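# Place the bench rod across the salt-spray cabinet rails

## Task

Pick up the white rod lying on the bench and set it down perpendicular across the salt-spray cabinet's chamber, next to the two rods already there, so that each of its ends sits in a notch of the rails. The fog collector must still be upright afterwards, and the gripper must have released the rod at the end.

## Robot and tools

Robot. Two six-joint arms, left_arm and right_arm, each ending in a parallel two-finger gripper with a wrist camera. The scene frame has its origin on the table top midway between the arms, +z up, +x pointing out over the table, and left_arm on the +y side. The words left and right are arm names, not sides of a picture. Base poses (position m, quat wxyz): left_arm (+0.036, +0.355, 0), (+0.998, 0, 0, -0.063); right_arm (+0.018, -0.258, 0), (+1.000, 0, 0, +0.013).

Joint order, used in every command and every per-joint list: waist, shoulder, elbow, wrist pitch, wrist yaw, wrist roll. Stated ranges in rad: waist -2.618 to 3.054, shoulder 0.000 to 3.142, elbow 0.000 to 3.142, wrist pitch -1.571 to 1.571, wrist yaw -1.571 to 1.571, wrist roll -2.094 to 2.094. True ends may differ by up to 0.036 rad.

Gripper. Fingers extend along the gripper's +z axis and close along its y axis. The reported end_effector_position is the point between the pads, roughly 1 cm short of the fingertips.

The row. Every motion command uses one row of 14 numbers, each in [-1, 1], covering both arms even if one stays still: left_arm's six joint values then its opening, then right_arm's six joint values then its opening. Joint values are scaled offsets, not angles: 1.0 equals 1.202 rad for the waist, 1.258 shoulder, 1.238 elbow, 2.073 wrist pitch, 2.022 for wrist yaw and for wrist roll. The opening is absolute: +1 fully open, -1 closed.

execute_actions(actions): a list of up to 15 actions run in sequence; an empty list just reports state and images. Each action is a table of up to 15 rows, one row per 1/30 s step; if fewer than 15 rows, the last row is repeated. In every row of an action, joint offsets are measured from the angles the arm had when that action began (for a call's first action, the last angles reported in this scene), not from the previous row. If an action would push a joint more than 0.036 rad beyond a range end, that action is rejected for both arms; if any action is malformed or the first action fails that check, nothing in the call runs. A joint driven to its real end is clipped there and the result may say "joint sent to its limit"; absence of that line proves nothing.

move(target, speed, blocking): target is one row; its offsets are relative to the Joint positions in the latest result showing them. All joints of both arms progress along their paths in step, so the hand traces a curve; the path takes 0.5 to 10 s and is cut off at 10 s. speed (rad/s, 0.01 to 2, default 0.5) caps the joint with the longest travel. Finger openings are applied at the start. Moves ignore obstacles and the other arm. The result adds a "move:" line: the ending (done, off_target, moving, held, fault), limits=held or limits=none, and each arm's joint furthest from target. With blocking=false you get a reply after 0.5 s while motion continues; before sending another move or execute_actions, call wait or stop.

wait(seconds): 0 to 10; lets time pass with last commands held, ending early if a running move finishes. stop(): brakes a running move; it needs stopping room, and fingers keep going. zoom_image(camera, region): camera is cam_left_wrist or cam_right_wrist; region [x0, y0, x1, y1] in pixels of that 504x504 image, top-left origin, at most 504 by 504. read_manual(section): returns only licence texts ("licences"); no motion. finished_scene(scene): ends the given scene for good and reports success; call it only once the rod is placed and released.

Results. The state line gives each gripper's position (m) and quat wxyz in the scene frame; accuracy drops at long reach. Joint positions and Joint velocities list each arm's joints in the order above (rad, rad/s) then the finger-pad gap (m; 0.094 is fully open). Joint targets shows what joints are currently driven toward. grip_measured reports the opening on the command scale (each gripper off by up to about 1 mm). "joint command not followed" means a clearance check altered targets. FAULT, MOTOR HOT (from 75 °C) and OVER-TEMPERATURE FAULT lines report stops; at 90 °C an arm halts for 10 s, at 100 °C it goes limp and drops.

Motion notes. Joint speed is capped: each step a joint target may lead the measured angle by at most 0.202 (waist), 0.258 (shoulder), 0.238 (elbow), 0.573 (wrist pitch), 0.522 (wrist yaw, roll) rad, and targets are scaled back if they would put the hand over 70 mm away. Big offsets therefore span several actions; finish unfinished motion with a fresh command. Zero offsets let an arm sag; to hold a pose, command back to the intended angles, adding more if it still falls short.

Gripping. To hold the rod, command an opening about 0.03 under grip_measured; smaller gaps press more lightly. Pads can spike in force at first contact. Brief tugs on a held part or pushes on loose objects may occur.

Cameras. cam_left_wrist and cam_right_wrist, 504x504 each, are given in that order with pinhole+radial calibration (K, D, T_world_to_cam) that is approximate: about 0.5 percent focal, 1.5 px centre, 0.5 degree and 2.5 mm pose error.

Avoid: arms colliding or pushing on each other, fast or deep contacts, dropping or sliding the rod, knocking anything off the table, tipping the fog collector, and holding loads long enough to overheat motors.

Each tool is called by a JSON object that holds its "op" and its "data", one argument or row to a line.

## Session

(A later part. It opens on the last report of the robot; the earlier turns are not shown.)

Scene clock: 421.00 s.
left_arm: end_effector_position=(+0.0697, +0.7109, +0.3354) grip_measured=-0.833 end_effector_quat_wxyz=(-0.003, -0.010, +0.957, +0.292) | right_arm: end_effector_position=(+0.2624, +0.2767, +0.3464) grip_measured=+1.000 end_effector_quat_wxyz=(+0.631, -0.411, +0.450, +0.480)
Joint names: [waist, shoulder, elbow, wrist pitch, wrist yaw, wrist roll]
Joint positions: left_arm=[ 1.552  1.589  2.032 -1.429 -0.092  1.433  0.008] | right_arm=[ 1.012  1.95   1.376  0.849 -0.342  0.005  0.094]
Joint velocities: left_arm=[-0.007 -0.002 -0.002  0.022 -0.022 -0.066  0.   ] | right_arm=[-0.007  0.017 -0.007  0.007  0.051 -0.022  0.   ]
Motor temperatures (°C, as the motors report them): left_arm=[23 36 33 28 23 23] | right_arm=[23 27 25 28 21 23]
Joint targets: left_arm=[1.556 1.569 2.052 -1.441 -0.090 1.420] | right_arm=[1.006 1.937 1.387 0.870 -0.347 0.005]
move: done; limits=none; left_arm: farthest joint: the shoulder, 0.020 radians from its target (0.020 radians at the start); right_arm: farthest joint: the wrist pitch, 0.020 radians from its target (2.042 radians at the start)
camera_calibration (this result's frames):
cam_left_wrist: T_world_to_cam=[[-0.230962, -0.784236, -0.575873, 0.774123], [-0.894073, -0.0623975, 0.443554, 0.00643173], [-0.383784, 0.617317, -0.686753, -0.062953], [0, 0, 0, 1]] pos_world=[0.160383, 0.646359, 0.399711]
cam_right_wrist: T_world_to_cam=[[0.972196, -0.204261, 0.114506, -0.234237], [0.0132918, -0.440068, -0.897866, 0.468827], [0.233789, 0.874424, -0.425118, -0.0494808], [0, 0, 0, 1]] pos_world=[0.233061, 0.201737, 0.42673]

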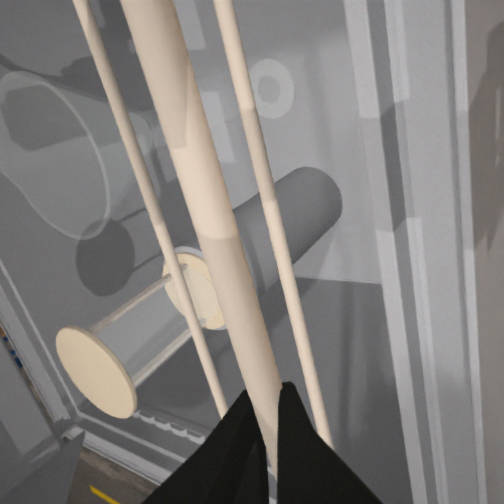

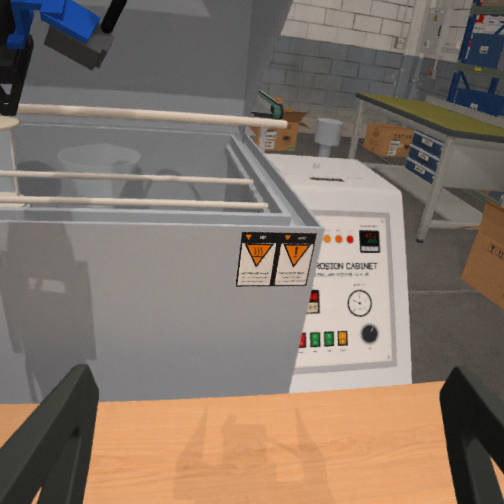

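{"op": "move", "data": {
  "target": [0,0.381,0.2127,0.102,0,0,-0.88,0,0,0,0,0,0,1],
  "speed": 0.4
}}

Scene clock: 448.70 s.
left_arm: end_effector_position=(+0.0905, +0.8539, +0.2463) grip_measured=-0.833 end_effector_quat_wxyz=(-0.006, -0.009, +0.962, +0.271) | right_arm: end_effector_position=(+0.2624, +0.2767, +0.3465) grip_measured=+1.000 end_effector_quat_wxyz=(+0.631, -0.411, +0.450, +0.481)
Joint names: [waist, shoulder, elbow, wrist pitch, wrist yaw, wrist roll]
Joint positions: left_arm=[ 1.552  2.068  2.269 -1.23  -0.092  1.434  0.008] | right_arm=[ 1.012  1.95   1.376  0.85  -0.342  0.005  0.094]
Joint velocities: left_arm=[ 0.002 -0.007 -0.012  0.051 -0.037 -0.051 -0.   ] | right_arm=[-0.012 -0.022  0.007 -0.022 -0.007 -0.037  0.   ]
Motor temperatures (°C, as the motors report them): left_arm=[23 36 33 28 23 23] | right_arm=[23 30 26 28 21 23]
Joint targets: left_arm=[1.552 2.068 2.296 -1.218 -0.092 1.433] | right_arm=[1.012 1.950 1.376 0.849 -0.342 0.005]
move: off_target (left_arm); limits=none; left_arm: farthest joint: the elbow, 0.026 radians from its target (0.263 radians at the start); right_arm: farthest joint: the wrist pitch, 0.001 radians from its target (0.001 radians at the start)
camera_calibration (this result's frames):
cam_left_wrist: T_world_to_cam=[[-0.234798, -0.807977, -0.54041, 0.85168], [-0.891219, -0.0430144, 0.45153, 0.0546802], [-0.388071, 0.587642, -0.709985, -0.172936], [0, 0, 0, 1]] pos_world=[0.181593, 0.792115, 0.312784]
cam_right_wrist: T_world_to_cam=[[0.972174, -0.204299, 0.114627, -0.234265], [0.0134657, -0.439773, -0.898008, 0.468818], [0.233872, 0.874564, -0.424785, -0.0495975], [0, 0, 0, 1]] pos_world=[0.233033, 0.20169, 0.426787]

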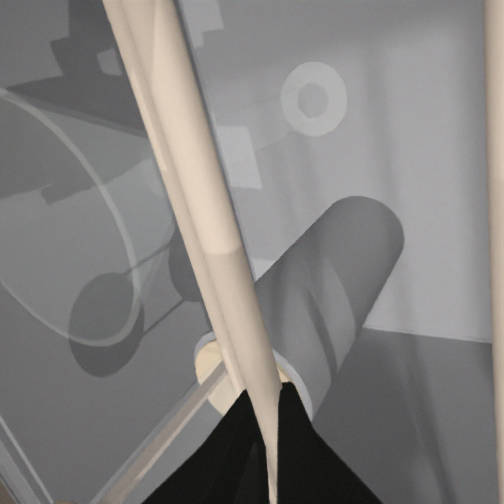

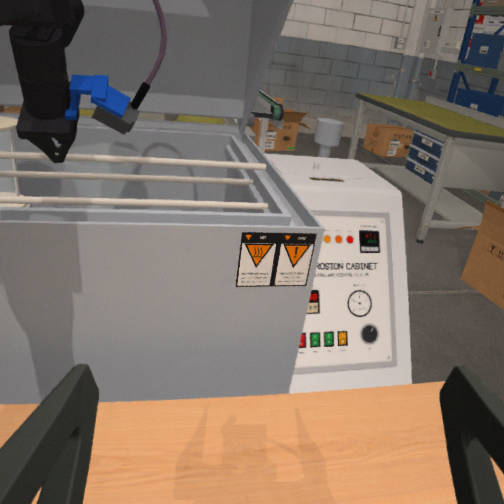

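{"op": "zoom_image", "data": {
  "camera": "cam_right_wrist",
  "region": [200,135,320,235]
}}

{"op": "zoom_image", "data": {
  "camera": "cam_right_wrist",
  "region": [0,110,300,230]
}}

Region (200, 135, 320, 235) of cam_right_wrist's 504x504 image, scaled by 4.200, with more detail than that image has.

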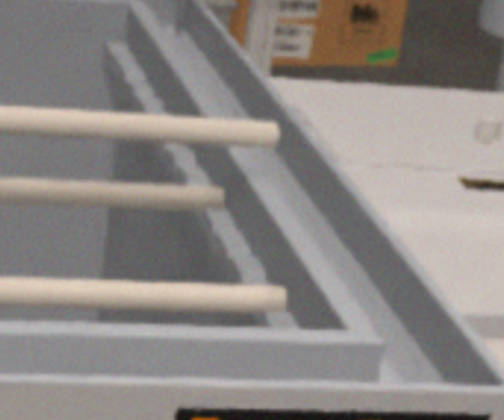

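Region (0, 110, 300, 230) of cam_right_wrist's 504x504 image, scaled by 1.680, with more detail than that image has; it fills the top 202 rows of this view, and the rest is white.

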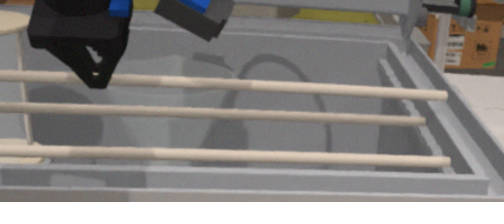

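{"op": "zoom_image", "data": {
  "camera": "cam_left_wrist",
  "region": [80,0,330,250]
}}

{"op": "zoom_image", "data": {
  "camera": "cam_left_wrist",
  "region": [150,200,400,450]
}}

Region (80, 0, 330, 250) of cam_left_wrist's 504x504 image, scaled by 2.016, with more detail than that image has.

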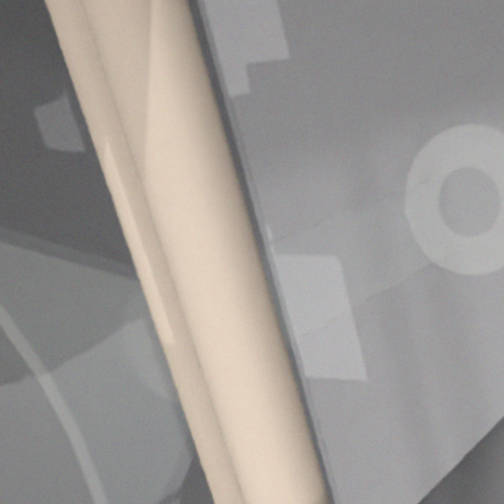

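Region (150, 200, 400, 450) of cam_left_wrist's 504x504 image, scaled by 2.016, with more detail than that image has.

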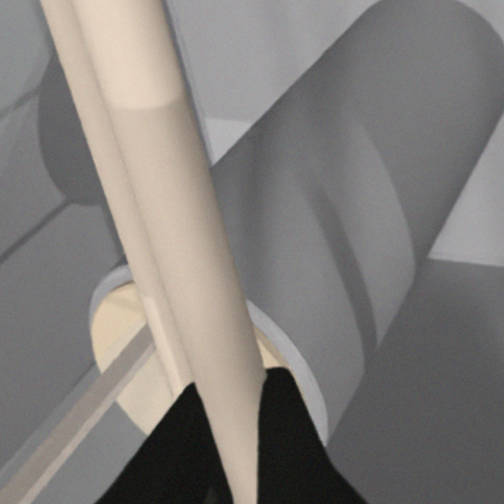

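{"op": "move", "data": {
  "target": [0,-0.069,-0.155,0.0709,0.003,0,-0.88,0,0,0,0,0,0,1],
  "speed": 0.15
}}

Scene clock: 533.07 s.
left_arm: end_effector_position=(+0.0906, +0.8548, +0.2244) grip_measured=-0.833 end_effector_quat_wxyz=(-0.006, -0.009, +0.961, +0.275) | right_arm: end_effector_position=(+0.2624, +0.2767, +0.3465) grip_measured=+1.000 end_effector_quat_wxyz=(+0.631, -0.411, +0.450, +0.481)
Joint names: [waist, shoulder, elbow, wrist pitch, wrist yaw, wrist roll]
Joint positions: left_arm=[ 1.552  2.013  2.089 -1.095 -0.092  1.434  0.008] | right_arm=[ 1.012  1.95   1.376  0.85  -0.342  0.005  0.094]
Joint velocities: left_arm=[ 0.007 -0.002  0.002  0.022  0.066  0.022  0.001] | right_arm=[-0.002 -0.027 -0.012  0.066  0.022  0.022  0.   ]
Motor temperatures (°C, as the motors report them): left_arm=[23 42 35 30 23 23] | right_arm=[23 31 26 28 21 23]
Joint targets: left_arm=[1.552 1.981 2.078 -1.083 -0.086 1.434] | right_arm=[1.012 1.950 1.376 0.850 -0.342 0.005]
move: off_target (left_arm); limits=none; left_arm: farthest joint: the shoulder, 0.032 radians from its target (0.086 radians at the start); right_arm: farthest joint: the waist, 0.000 radians from its target (0.000 radians at the start)
camera_calibration (this result's frames):
cam_left_wrist: T_world_to_cam=[[-0.23411, -0.803253, -0.547701, 0.838075], [-0.891788, -0.0469282, 0.450013, 0.0684886], [-0.387177, 0.593786, -0.705346, -0.195372], [0, 0, 0, 1]] pos_world=[0.181636, 0.792409, 0.290389]
cam_right_wrist: T_world_to_cam=[[0.972174, -0.204299, 0.114627, -0.234265], [0.0134657, -0.439773, -0.898008, 0.468818], [0.233872, 0.874564, -0.424785, -0.0495975], [0, 0, 0, 1]] pos_world=[0.233033, 0.20169, 0.426787]

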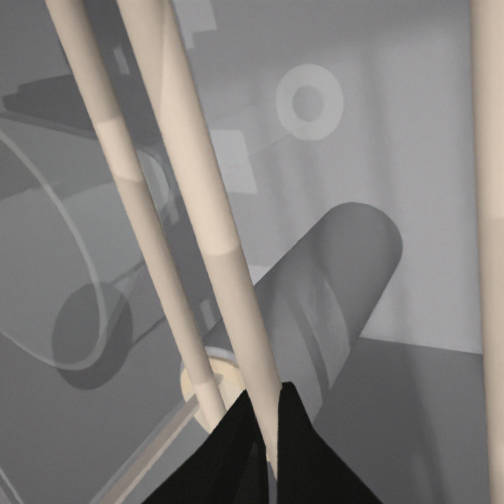

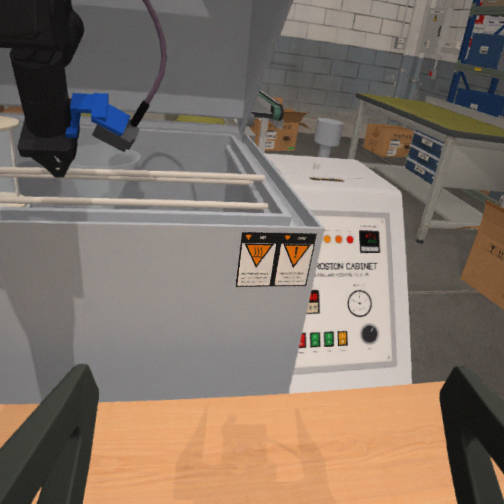

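{"op": "zoom_image", "data": {
  "camera": "cam_right_wrist",
  "region": [210,150,290,220]
}}

{"op": "zoom_image", "data": {
  "camera": "cam_left_wrist",
  "region": [0,0,252,252]
}}

{"op": "zoom_image", "data": {
  "camera": "cam_left_wrist",
  "region": [130,220,330,420]
}}

Region (210, 150, 290, 220) of cam_right_wrist's 504x504 image, scaled by 6.300, with more detail than that image has; it fills the top 441 rows of this view, and the rest is white.

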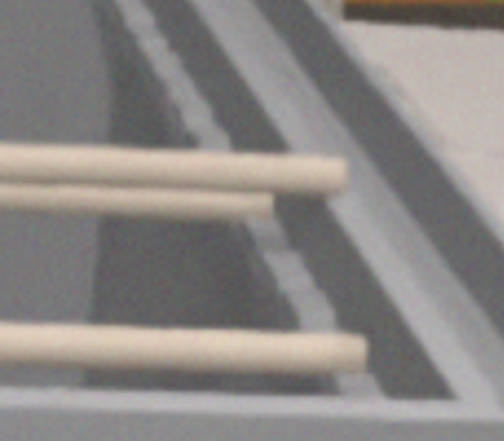

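Region (0, 0, 252, 252) of cam_left_wrist's 504x504 image, scaled by 2.000, with more detail than that image has.

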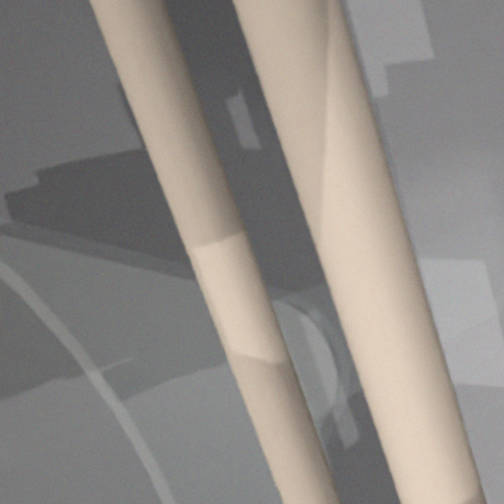

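Region (130, 220, 330, 420) of cam_left_wrist's 504x504 image, scaled by 2.520, with more detail than that image has.

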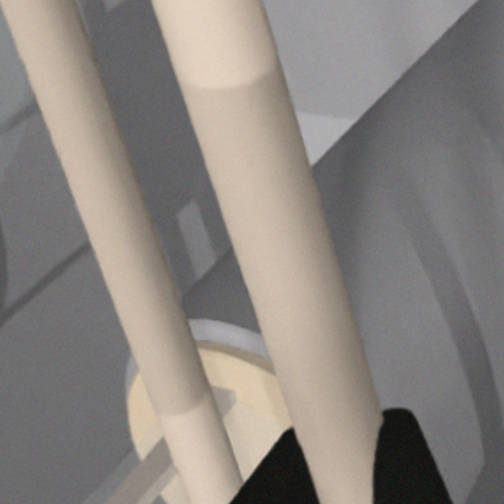

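{"op": "zoom_image", "data": {
  "camera": "cam_right_wrist",
  "region": [0,150,140,220]
}}

{"op": "zoom_image", "data": {
  "camera": "cam_right_wrist",
  "region": [120,155,260,225]
}}

Region (0, 150, 140, 220) of cam_right_wrist's 504x504 image, scaled by 3.600, with more detail than that image has.

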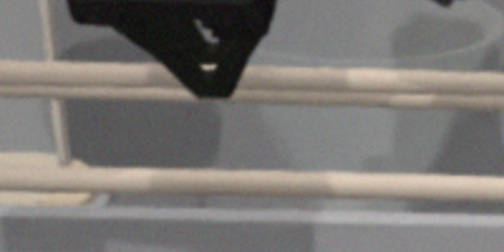

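Region (120, 155, 260, 225) of cam_right_wrist's 504x504 image, scaled by 3.600, with more detail than that image has.

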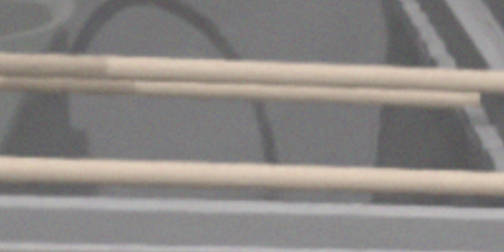

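{"op": "zoom_image", "data": {
  "camera": "cam_left_wrist",
  "region": [30,0,200,60]
}}

{"op": "zoom_image", "data": {
  "camera": "cam_left_wrist",
  "region": [170,340,320,400]
}}

Region (30, 0, 200, 60) of cam_left_wrist's 504x504 image, scaled by 2.965, with more detail than that image has; it fills the top 178 rows of this view, and the rest is white.

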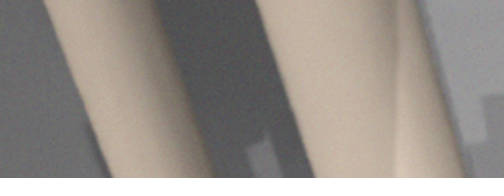

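Region (170, 340, 320, 400) of cam_left_wrist's 504x504 image, scaled by 3.360, with more detail than that image has; it fills the top 202 rows of this view, and the rest is white.

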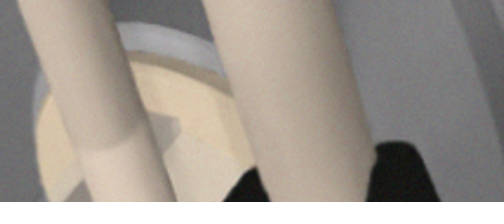

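{"op": "zoom_image", "data": {
  "camera": "cam_right_wrist",
  "region": [75,160,135,210]
}}

{"op": "zoom_image", "data": {
  "camera": "cam_right_wrist",
  "region": [200,165,260,215]
}}

{"op": "zoom_image", "data": {
  "camera": "cam_right_wrist",
  "region": [0,155,50,205]
}}

Region (75, 160, 135, 210) of cam_right_wrist's 504x504 image, scaled by 8.400, with more detail than that image has.

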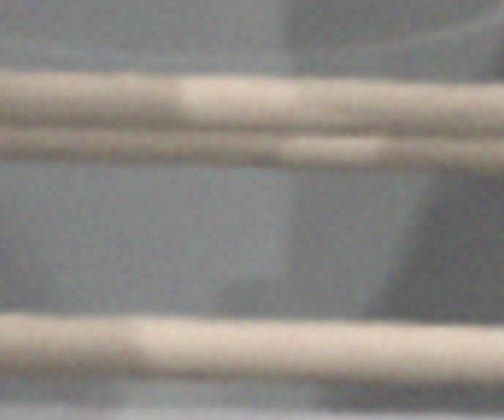

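Region (200, 165, 260, 215) of cam_right_wrist's 504x504 image, scaled by 8.400, with more detail than that image has.

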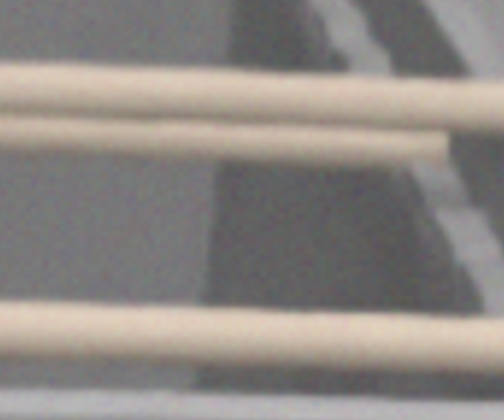

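Region (0, 155, 50, 205) of cam_right_wrist's 504x504 image, scaled by 10.080, with more detail than that image has.

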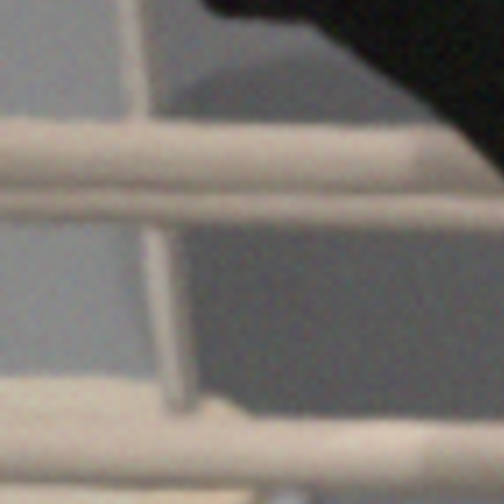

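{"op": "zoom_image", "data": {
  "camera": "cam_left_wrist",
  "region": [404,0,504,250]
}}

{"op": "zoom_image", "data": {
  "camera": "cam_left_wrist",
  "region": [404,200,504,450]
}}

Region (404, 0, 504, 250) of cam_left_wrist's 504x504 image, scaled by 2.016, with more detail than that image has; it fills the left 202 columns of this view, and the rest is white.

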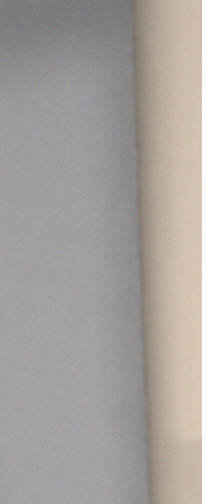

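Region (404, 200, 504, 450) of cam_left_wrist's 504x504 image, scaled by 2.016, with more detail than that image has; it fills the left 202 columns of this view, and the rest is white.

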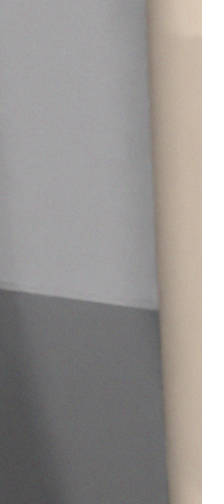

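{"op": "move", "data": {
  "target": [0.025,-0.0254,-0.009,0.006,0.0213,0.0242,-0.88,0,0,0,0,0,0,1],
  "speed": 0.05
}}

Scene clock: 654.47 s.
left_arm: end_effector_position=(+0.0839, +0.8558, +0.2243) grip_measured=-0.833 end_effector_quat_wxyz=(-0.003, +0.006, +0.962, +0.274) | right_arm: end_effector_position=(+0.2624, +0.2767, +0.3465) grip_measured=+1.000 end_effector_quat_wxyz=(+0.631, -0.411, +0.450, +0.481)
Joint names: [waist, shoulder, elbow, wrist pitch, wrist yaw, wrist roll]
Joint positions: left_arm=[ 1.574  2.013  2.089 -1.094 -0.067  1.481  0.008] | right_arm=[ 1.012  1.95   1.376  0.85  -0.342  0.005  0.094]
Joint velocities: left_arm=[ 0.022  0.012 -0.002  0.022 -0.007  0.037 -0.   ] | right_arm=[-0.007  0.007 -0.012 -0.066 -0.037  0.022  0.   ]
Motor temperatures (°C, as the motors report them): left_arm=[23 50 32 31 23 23] | right_arm=[23 32 26 28 21 23]
Joint targets: left_arm=[1.582 1.981 2.078 -1.083 -0.049 1.482] | right_arm=[1.012 1.950 1.376 0.850 -0.342 0.005]
move: off_target (left_arm); limits=none; left_arm: farthest joint: the shoulder, 0.032 radians from its target (0.032 radians at the start); right_arm: farthest joint: the waist, 0.000 radians from its target (0.000 radians at the start)
camera_calibration (this result's frames):
cam_left_wrist: T_world_to_cam=[[-0.261092, -0.796514, -0.545341, 0.833264], [-0.891113, -0.0183318, 0.453412, 0.0372678], [-0.371146, 0.604342, -0.704998, -0.209158], [0, 0, 0, 1]] pos_world=[0.17314, 0.790793, 0.290059]
cam_right_wrist: T_world_to_cam=[[0.972174, -0.204299, 0.114627, -0.234265], [0.0134657, -0.439773, -0.898008, 0.468818], [0.233872, 0.874564, -0.424785, -0.0495975], [0, 0, 0, 1]] pos_world=[0.233033, 0.20169, 0.426787]

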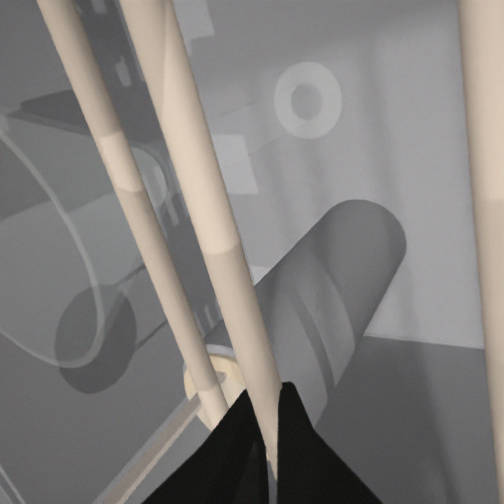

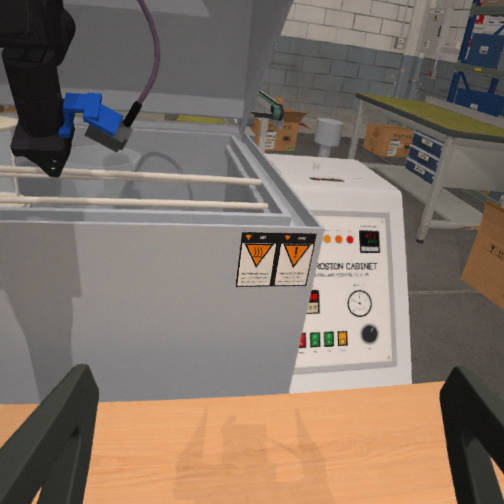

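{"op": "zoom_image", "data": {
  "camera": "cam_left_wrist",
  "region": [30,0,200,60]
}}

{"op": "zoom_image", "data": {
  "camera": "cam_left_wrist",
  "region": [170,340,320,400]
}}

{"op": "zoom_image", "data": {
  "camera": "cam_right_wrist",
  "region": [210,150,290,220]
}}

{"op": "zoom_image", "data": {
  "camera": "cam_right_wrist",
  "region": [75,160,135,210]
}}

Region (30, 0, 200, 60) of cam_left_wrist's 504x504 image, scaled by 2.965, with more detail than that image has; it fills the top 178 rows of this view, and the rest is white.

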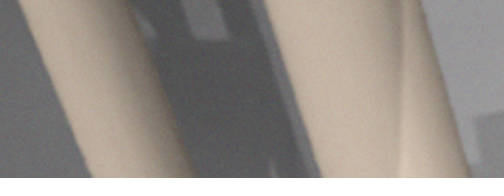

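Region (170, 340, 320, 400) of cam_left_wrist's 504x504 image, scaled by 3.360, with more detail than that image has; it fills the top 202 rows of this view, and the rest is white.

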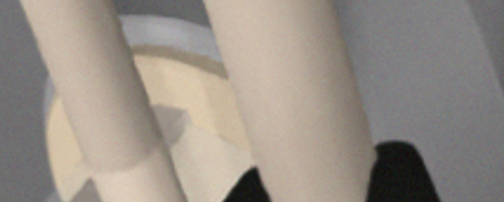

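Region (210, 150, 290, 220) of cam_right_wrist's 504x504 image, scaled by 6.300, with more detail than that image has; it fills the top 441 rows of this view, and the rest is white.

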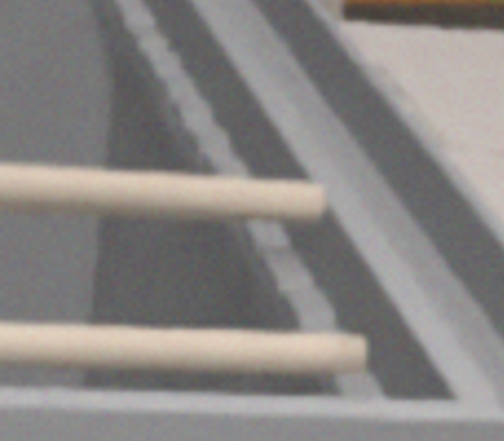

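Region (75, 160, 135, 210) of cam_right_wrist's 504x504 image, scaled by 8.400, with more detail than that image has.

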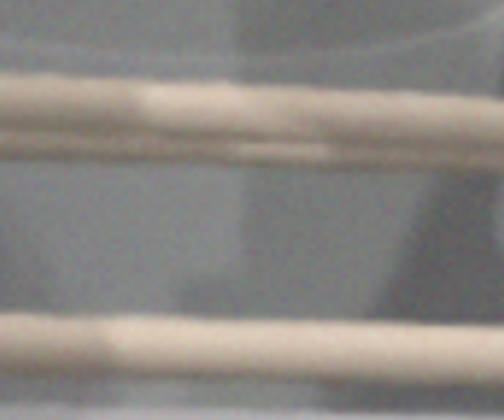

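{"op": "move", "data": {
  "target": [0.003,-0.0254,-0.0481,0.0206,0.0158,-0.0075,-0.88,0,0,0,0,0,0,1],
  "speed": 0.05
}}

Scene clock: 697.93 s.
left_arm: end_effector_position=(+0.0861, +0.8550, +0.2095) grip_measured=-0.833 end_effector_quat_wxyz=(+0.002, +0.007, +0.964, +0.264) | right_arm: end_effector_position=(+0.2624, +0.2767, +0.3465) grip_measured=+1.000 end_effector_quat_wxyz=(+0.631, -0.411, +0.450, +0.481)
Joint names: [waist, shoulder, elbow, wrist pitch, wrist yaw, wrist roll]
Joint positions: left_arm=[ 1.574  2.013  2.039 -1.064 -0.054  1.479  0.008] | right_arm=[ 1.012  1.95   1.376  0.85  -0.342  0.005  0.094]
Joint velocities: left_arm=[-0.012 -0.007  0.007 -0.007 -0.007  0.037  0.   ] | right_arm=[ 0.002 -0.012  0.007  0.051  0.051  0.051  0.   ]
Motor temperatures (°C, as the motors report them): left_arm=[23 51 32 31 23 23] | right_arm=[23 33 26 29 21 23]
Joint targets: left_arm=[1.578 1.981 2.029 -1.051 -0.035 1.466] | right_arm=[1.012 1.950 1.376 0.850 -0.342 0.005]
move: off_target (left_arm); limits=none; left_arm: farthest joint: the shoulder, 0.032 radians from its target (0.032 radians at the start); right_arm: farthest joint: the waist, 0.000 radians from its target (0.000 radians at the start)
camera_calibration (this result's frames):
cam_left_wrist: T_world_to_cam=[[-0.259618, -0.806607, -0.531021, 0.830665], [-0.895568, -0.00464327, 0.444899, 0.03638], [-0.361325, 0.591069, -0.721167, -0.204339], [0, 0, 0, 1]] pos_world=[0.174404, 0.790968, 0.277553]
cam_right_wrist: T_world_to_cam=[[0.972174, -0.204299, 0.114627, -0.234265], [0.0134657, -0.439773, -0.898008, 0.468818], [0.233872, 0.874564, -0.424785, -0.0495975], [0, 0, 0, 1]] pos_world=[0.233033, 0.20169, 0.426787]

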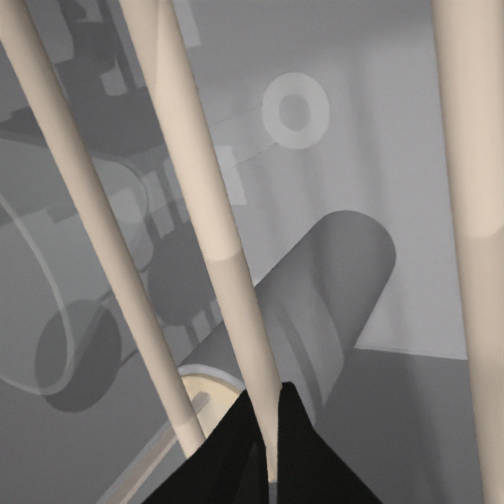

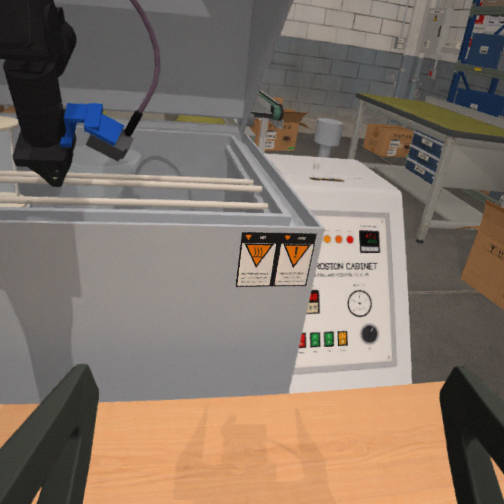

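{"op": "zoom_image", "data": {
  "camera": "cam_right_wrist",
  "region": [210,150,290,220]
}}

{"op": "zoom_image", "data": {
  "camera": "cam_left_wrist",
  "region": [0,0,200,60]
}}

{"op": "zoom_image", "data": {
  "camera": "cam_left_wrist",
  "region": [150,340,300,400]
}}

{"op": "zoom_image", "data": {
  "camera": "cam_left_wrist",
  "region": [404,0,504,504]
}}

Region (210, 150, 290, 220) of cam_right_wrist's 504x504 image, scaled by 6.300, with more detail than that image has; it fills the top 441 rows of this view, and the rest is white.

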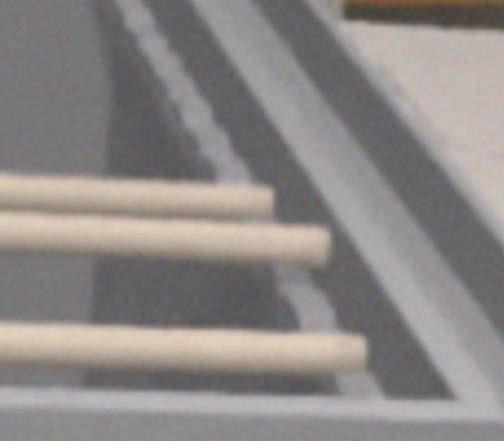

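Region (0, 0, 200, 60) of cam_left_wrist's 504x504 image, scaled by 2.520, with more detail than that image has; it fills the top 151 rows of this view, and the rest is white.

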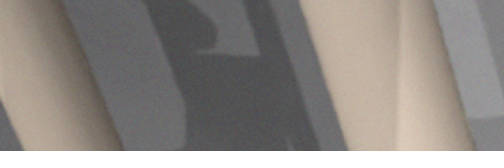

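Region (150, 340, 300, 400) of cam_left_wrist's 504x504 image, scaled by 3.360, with more detail than that image has; it fills the top 202 rows of this view, and the rest is white.

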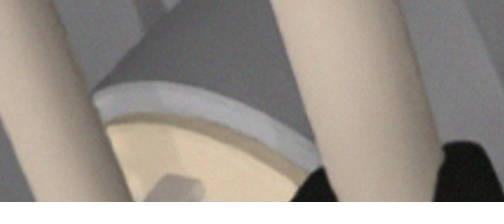

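Region (404, 0, 504, 504) of cam_left_wrist's 504x504 image, scaled by 1.000; it fills the left 100 columns of this view, and the rest is white.

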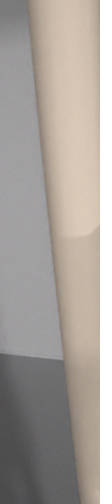

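{"op": "zoom_image", "data": {
  "camera": "cam_right_wrist",
  "region": [75,160,135,210]
}}

{"op": "zoom_image", "data": {
  "camera": "cam_right_wrist",
  "region": [200,165,260,215]
}}

{"op": "zoom_image", "data": {
  "camera": "cam_right_wrist",
  "region": [0,155,50,205]
}}

Region (75, 160, 135, 210) of cam_right_wrist's 504x504 image, scaled by 8.400, with more detail than that image has.

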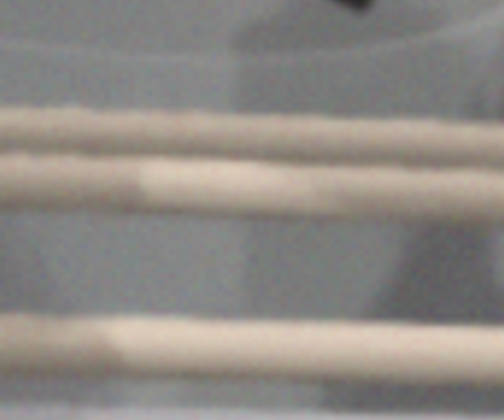

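Region (200, 165, 260, 215) of cam_right_wrist's 504x504 image, scaled by 8.400, with more detail than that image has.

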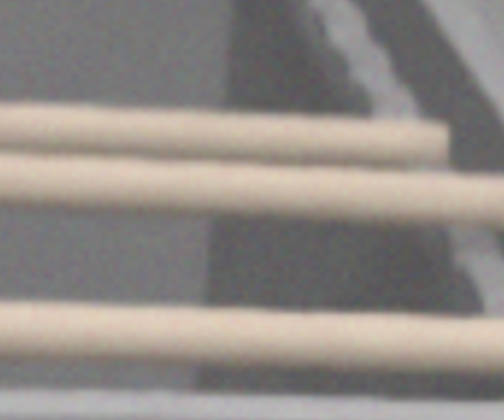

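Region (0, 155, 50, 205) of cam_right_wrist's 504x504 image, scaled by 10.080, with more detail than that image has.

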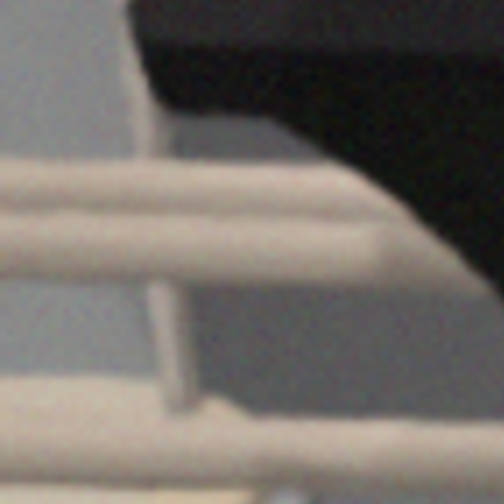

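{"op": "move", "data": {
  "target": [0.0135,-0.0254,-0.008,0.006,0.007,-0.0064,-0.88,0,0,0,0,0,0,1],
  "speed": 0.03
}}

Scene clock: 737.80 s.
left_arm: end_effector_position=(+0.0833, +0.8555, +0.2097) grip_measured=-0.833 end_effector_quat_wxyz=(+0.002, +0.005, +0.964, +0.265) | right_arm: end_effector_position=(+0.2624, +0.2767, +0.3465) grip_measured=+1.000 end_effector_quat_wxyz=(+0.631, -0.411, +0.450, +0.481)
Joint names: [waist, shoulder, elbow, wrist pitch, wrist yaw, wrist roll]
Joint positions: left_arm=[ 1.58   2.013  2.039 -1.063 -0.053  1.479  0.008] | right_arm=[ 1.012  1.95   1.376  0.85  -0.342  0.005  0.094]
Joint velocities: left_arm=[ 0.012 -0.007  0.002 -0.022  0.022  0.007 -0.001] | right_arm=[ 0.002 -0.022 -0.002  0.051 -0.007 -0.007  0.   ]
Motor temperatures (°C, as the motors report them): left_arm=[23 53 32 31 23 23] | right_arm=[23 33 26 29 21 23]
Joint targets: left_arm=[1.590 1.981 2.029 -1.051 -0.040 1.466] | right_arm=[1.012 1.950 1.376 0.850 -0.342 0.005]
move: off_target (left_arm); limits=none; left_arm: farthest joint: the shoulder, 0.032 radians from its target (0.032 radians at the start); right_arm: farthest joint: the waist, 0.000 radians from its target (0.000 radians at the start)
camera_calibration (this result's frames):
cam_left_wrist: T_world_to_cam=[[-0.254569, -0.807485, -0.53213, 0.830991], [-0.896023, -0.0100428, 0.443894, 0.0386641], [-0.363782, 0.589802, -0.720969, -0.204324], [0, 0, 0, 1]] pos_world=[0.171859, 0.791912, 0.277721]
cam_right_wrist: T_world_to_cam=[[0.972174, -0.204299, 0.114627, -0.234265], [0.0134657, -0.439773, -0.898008, 0.468818], [0.233872, 0.874564, -0.424785, -0.0495975], [0, 0, 0, 1]] pos_world=[0.233033, 0.20169, 0.426787]

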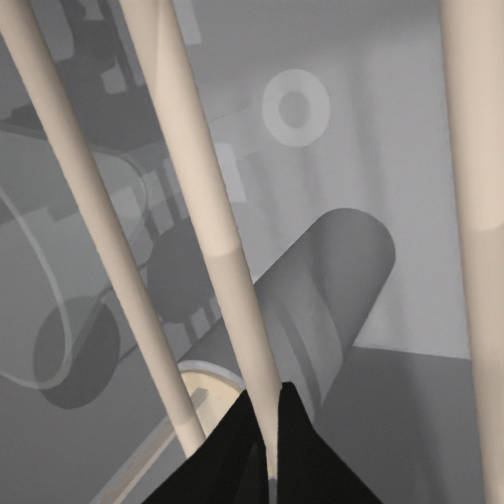

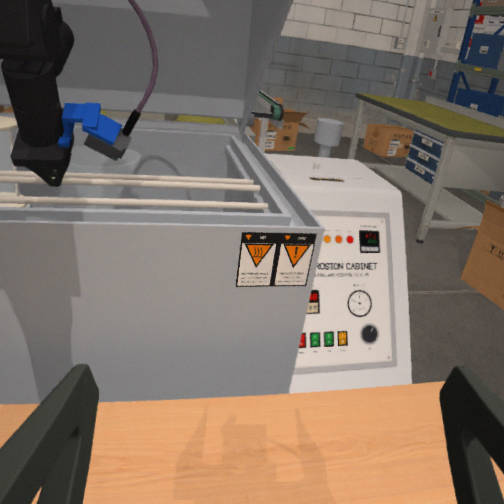

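{"op": "move", "data": {
  "target": [0.006,-0.0254,-0.0225,0.0115,0.006,-0.0095,-0.88,0,0,0,0,0,0,1],
  "speed": 0.03
}}

{"op": "zoom_image", "data": {
  "camera": "cam_right_wrist",
  "region": [210,150,290,220]
}}

Scene clock: 744.43 s.
left_arm: end_effector_position=(+0.0833, +0.8558, +0.2051) grip_measured=-0.833 end_effector_quat_wxyz=(+0.002, +0.003, +0.965, +0.263) | right_arm: end_effector_position=(+0.2624, +0.2767, +0.3465) grip_measured=+1.000 end_effector_quat_wxyz=(+0.631, -0.411, +0.450, +0.481)
Joint names: [waist, shoulder, elbow, wrist pitch, wrist yaw, wrist roll]
Joint positions: left_arm=[ 1.58   2.013  2.022 -1.05  -0.053  1.475  0.008] | right_arm=[ 1.012  1.95   1.376  0.85  -0.342  0.005  0.094]
Joint velocities: left_arm=[ 0.002 -0.007 -0.007  0.022  0.022  0.037 -0.001] | right_arm=[-0.017 -0.007  0.007 -0.022 -0.095  0.066  0.   ]
Motor temperatures (°C, as the motors report them): left_arm=[23 53 32 31 23 23] | right_arm=[23 33 26 29 21 23]
Joint targets: left_arm=[1.588 1.981 2.011 -1.039 -0.041 1.460] | right_arm=[1.012 1.950 1.376 0.850 -0.342 0.005]
move: off_target (left_arm); limits=none; left_arm: farthest joint: the shoulder, 0.032 radians from its target (0.032 radians at the start); right_arm: farthest joint: the waist, 0.000 radians from its target (0.000 radians at the start)
camera_calibration (this result's frames):
cam_left_wrist: T_world_to_cam=[[-0.250748, -0.810422, -0.529473, 0.830423], [-0.896735, -0.0115899, 0.442415, 0.0424107], [-0.36468, 0.585732, -0.723828, -0.203619], [0, 0, 0, 1]] pos_world=[0.172002, 0.792751, 0.273539]
cam_right_wrist: T_world_to_cam=[[0.972174, -0.204299, 0.114627, -0.234265], [0.0134657, -0.439773, -0.898008, 0.468818], [0.233872, 0.874564, -0.424785, -0.0495975], [0, 0, 0, 1]] pos_world=[0.233033, 0.20169, 0.426787]

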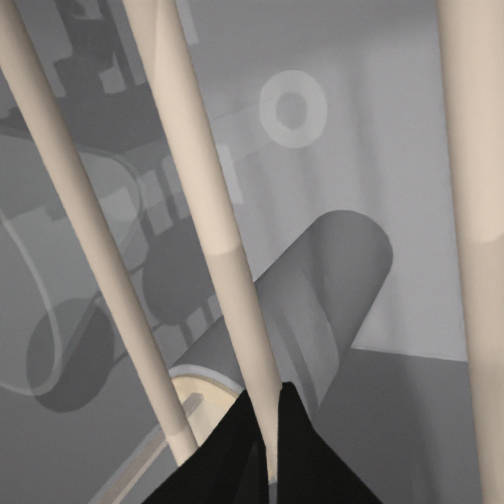

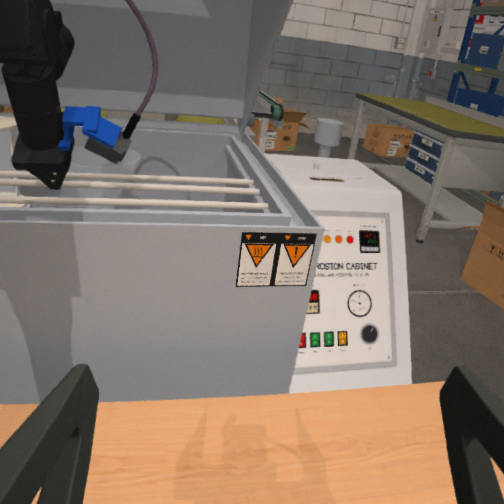

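Region (210, 150, 290, 220) of cam_right_wrist's 504x504 image, scaled by 6.300, with more detail than that image has; it fills the top 441 rows of this view, and the rest is white.

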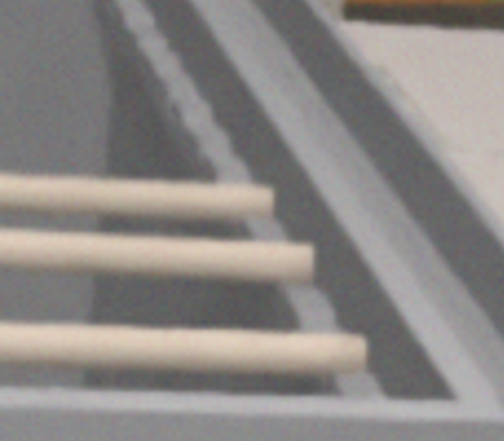

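{"op": "move", "data": {
  "target": [0.006,-0.0254,-0.018,0.009,0.006,-0.0075,-0.88,0,0,0,0,0,0,1],
  "speed": 0.03
}}

{"op": "zoom_image", "data": {
  "camera": "cam_right_wrist",
  "region": [210,150,290,220]
}}

{"op": "zoom_image", "data": {
  "camera": "cam_right_wrist",
  "region": [0,150,140,220]
}}

Scene clock: 749.97 s.
left_arm: end_effector_position=(+0.0833, +0.8561, +0.2022) grip_measured=-0.833 end_effector_quat_wxyz=(+0.002, +0.002, +0.965, +0.262) | right_arm: end_effector_position=(+0.2624, +0.2767, +0.3465) grip_measured=+1.000 end_effector_quat_wxyz=(+0.631, -0.411, +0.450, +0.481)
Joint names: [waist, shoulder, elbow, wrist pitch, wrist yaw, wrist roll]
Joint positions: left_arm=[ 1.58   2.013  2.011 -1.04  -0.053  1.473  0.008] | right_arm=[ 1.012  1.95   1.376  0.85  -0.342  0.005  0.094]
Joint velocities: left_arm=[-0.002 -0.002 -0.002  0.037 -0.007 -0.022  0.001] | right_arm=[ 0.002  0.022  0.002 -0.051  0.007  0.007  0.   ]
Motor temperatures (°C, as the motors report them): left_arm=[23 53 32 31 23 23] | right_arm=[23 33 26 29 21 23]
Joint targets: left_arm=[1.588 1.981 2.000 -1.031 -0.041 1.460] | right_arm=[1.012 1.950 1.376 0.850 -0.342 0.005]
move: off_target (left_arm); limits=none; left_arm: farthest joint: the shoulder, 0.032 radians from its target (0.032 radians at the start); right_arm: farthest joint: the waist, 0.000 radians from its target (0.000 radians at the start)
camera_calibration (this result's frames):
cam_left_wrist: T_world_to_cam=[[-0.249365, -0.811557, -0.528386, 0.829813], [-0.896984, -0.0120956, 0.441898, 0.0442914], [-0.365017, 0.584148, -0.724938, -0.204295], [0, 0, 0, 1]] pos_world=[0.172084, 0.793315, 0.270788]
cam_right_wrist: T_world_to_cam=[[0.972174, -0.204299, 0.114627, -0.234265], [0.0134657, -0.439773, -0.898008, 0.468818], [0.233872, 0.874564, -0.424785, -0.0495975], [0, 0, 0, 1]] pos_world=[0.233033, 0.20169, 0.426787]

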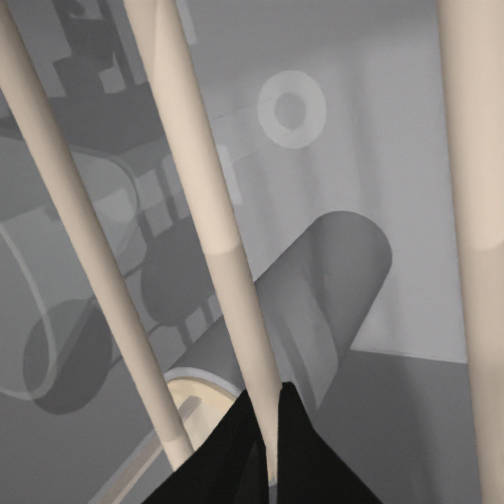

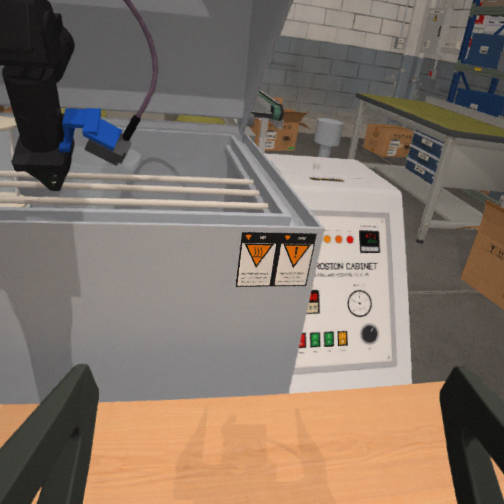

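Region (210, 150, 290, 220) of cam_right_wrist's 504x504 image, scaled by 6.300, with more detail than that image has; it fills the top 441 rows of this view, and the rest is white.

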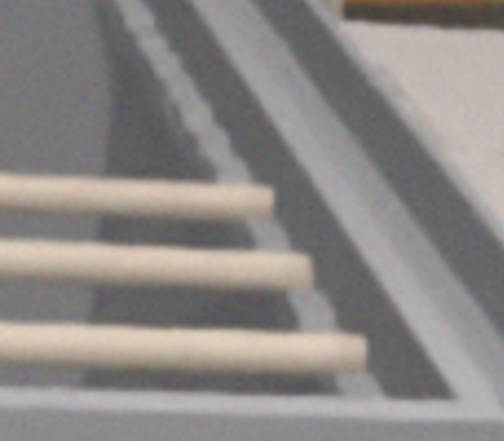

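Region (0, 150, 140, 220) of cam_right_wrist's 504x504 image, scaled by 3.600, with more detail than that image has.

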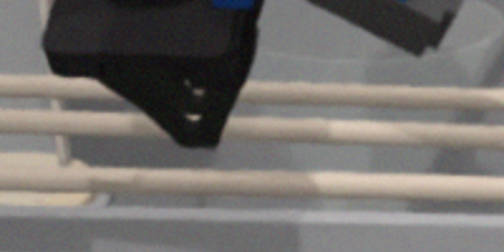

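{"op": "zoom_image", "data": {
  "camera": "cam_right_wrist",
  "region": [75,160,135,210]
}}

{"op": "zoom_image", "data": {
  "camera": "cam_right_wrist",
  "region": [0,160,50,210]
}}

{"op": "zoom_image", "data": {
  "camera": "cam_right_wrist",
  "region": [200,165,260,215]
}}

Region (75, 160, 135, 210) of cam_right_wrist's 504x504 image, scaled by 8.400, with more detail than that image has.

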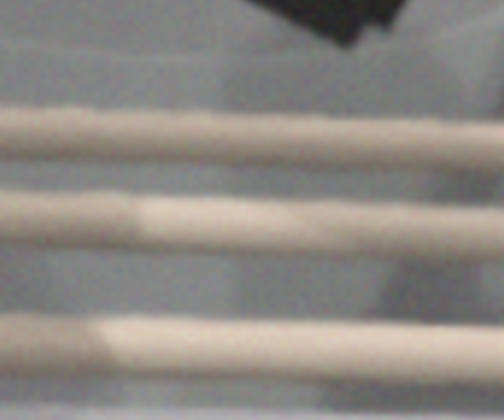

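Region (0, 160, 50, 210) of cam_right_wrist's 504x504 image, scaled by 10.080, with more detail than that image has.

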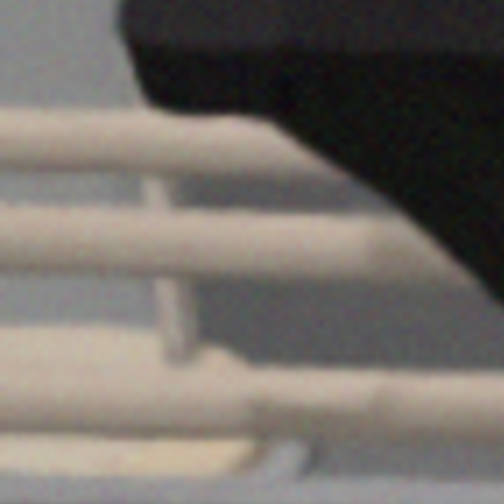

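Region (200, 165, 260, 215) of cam_right_wrist's 504x504 image, scaled by 8.400, with more detail than that image has.

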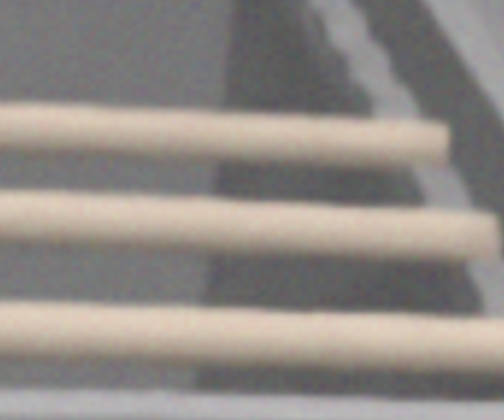

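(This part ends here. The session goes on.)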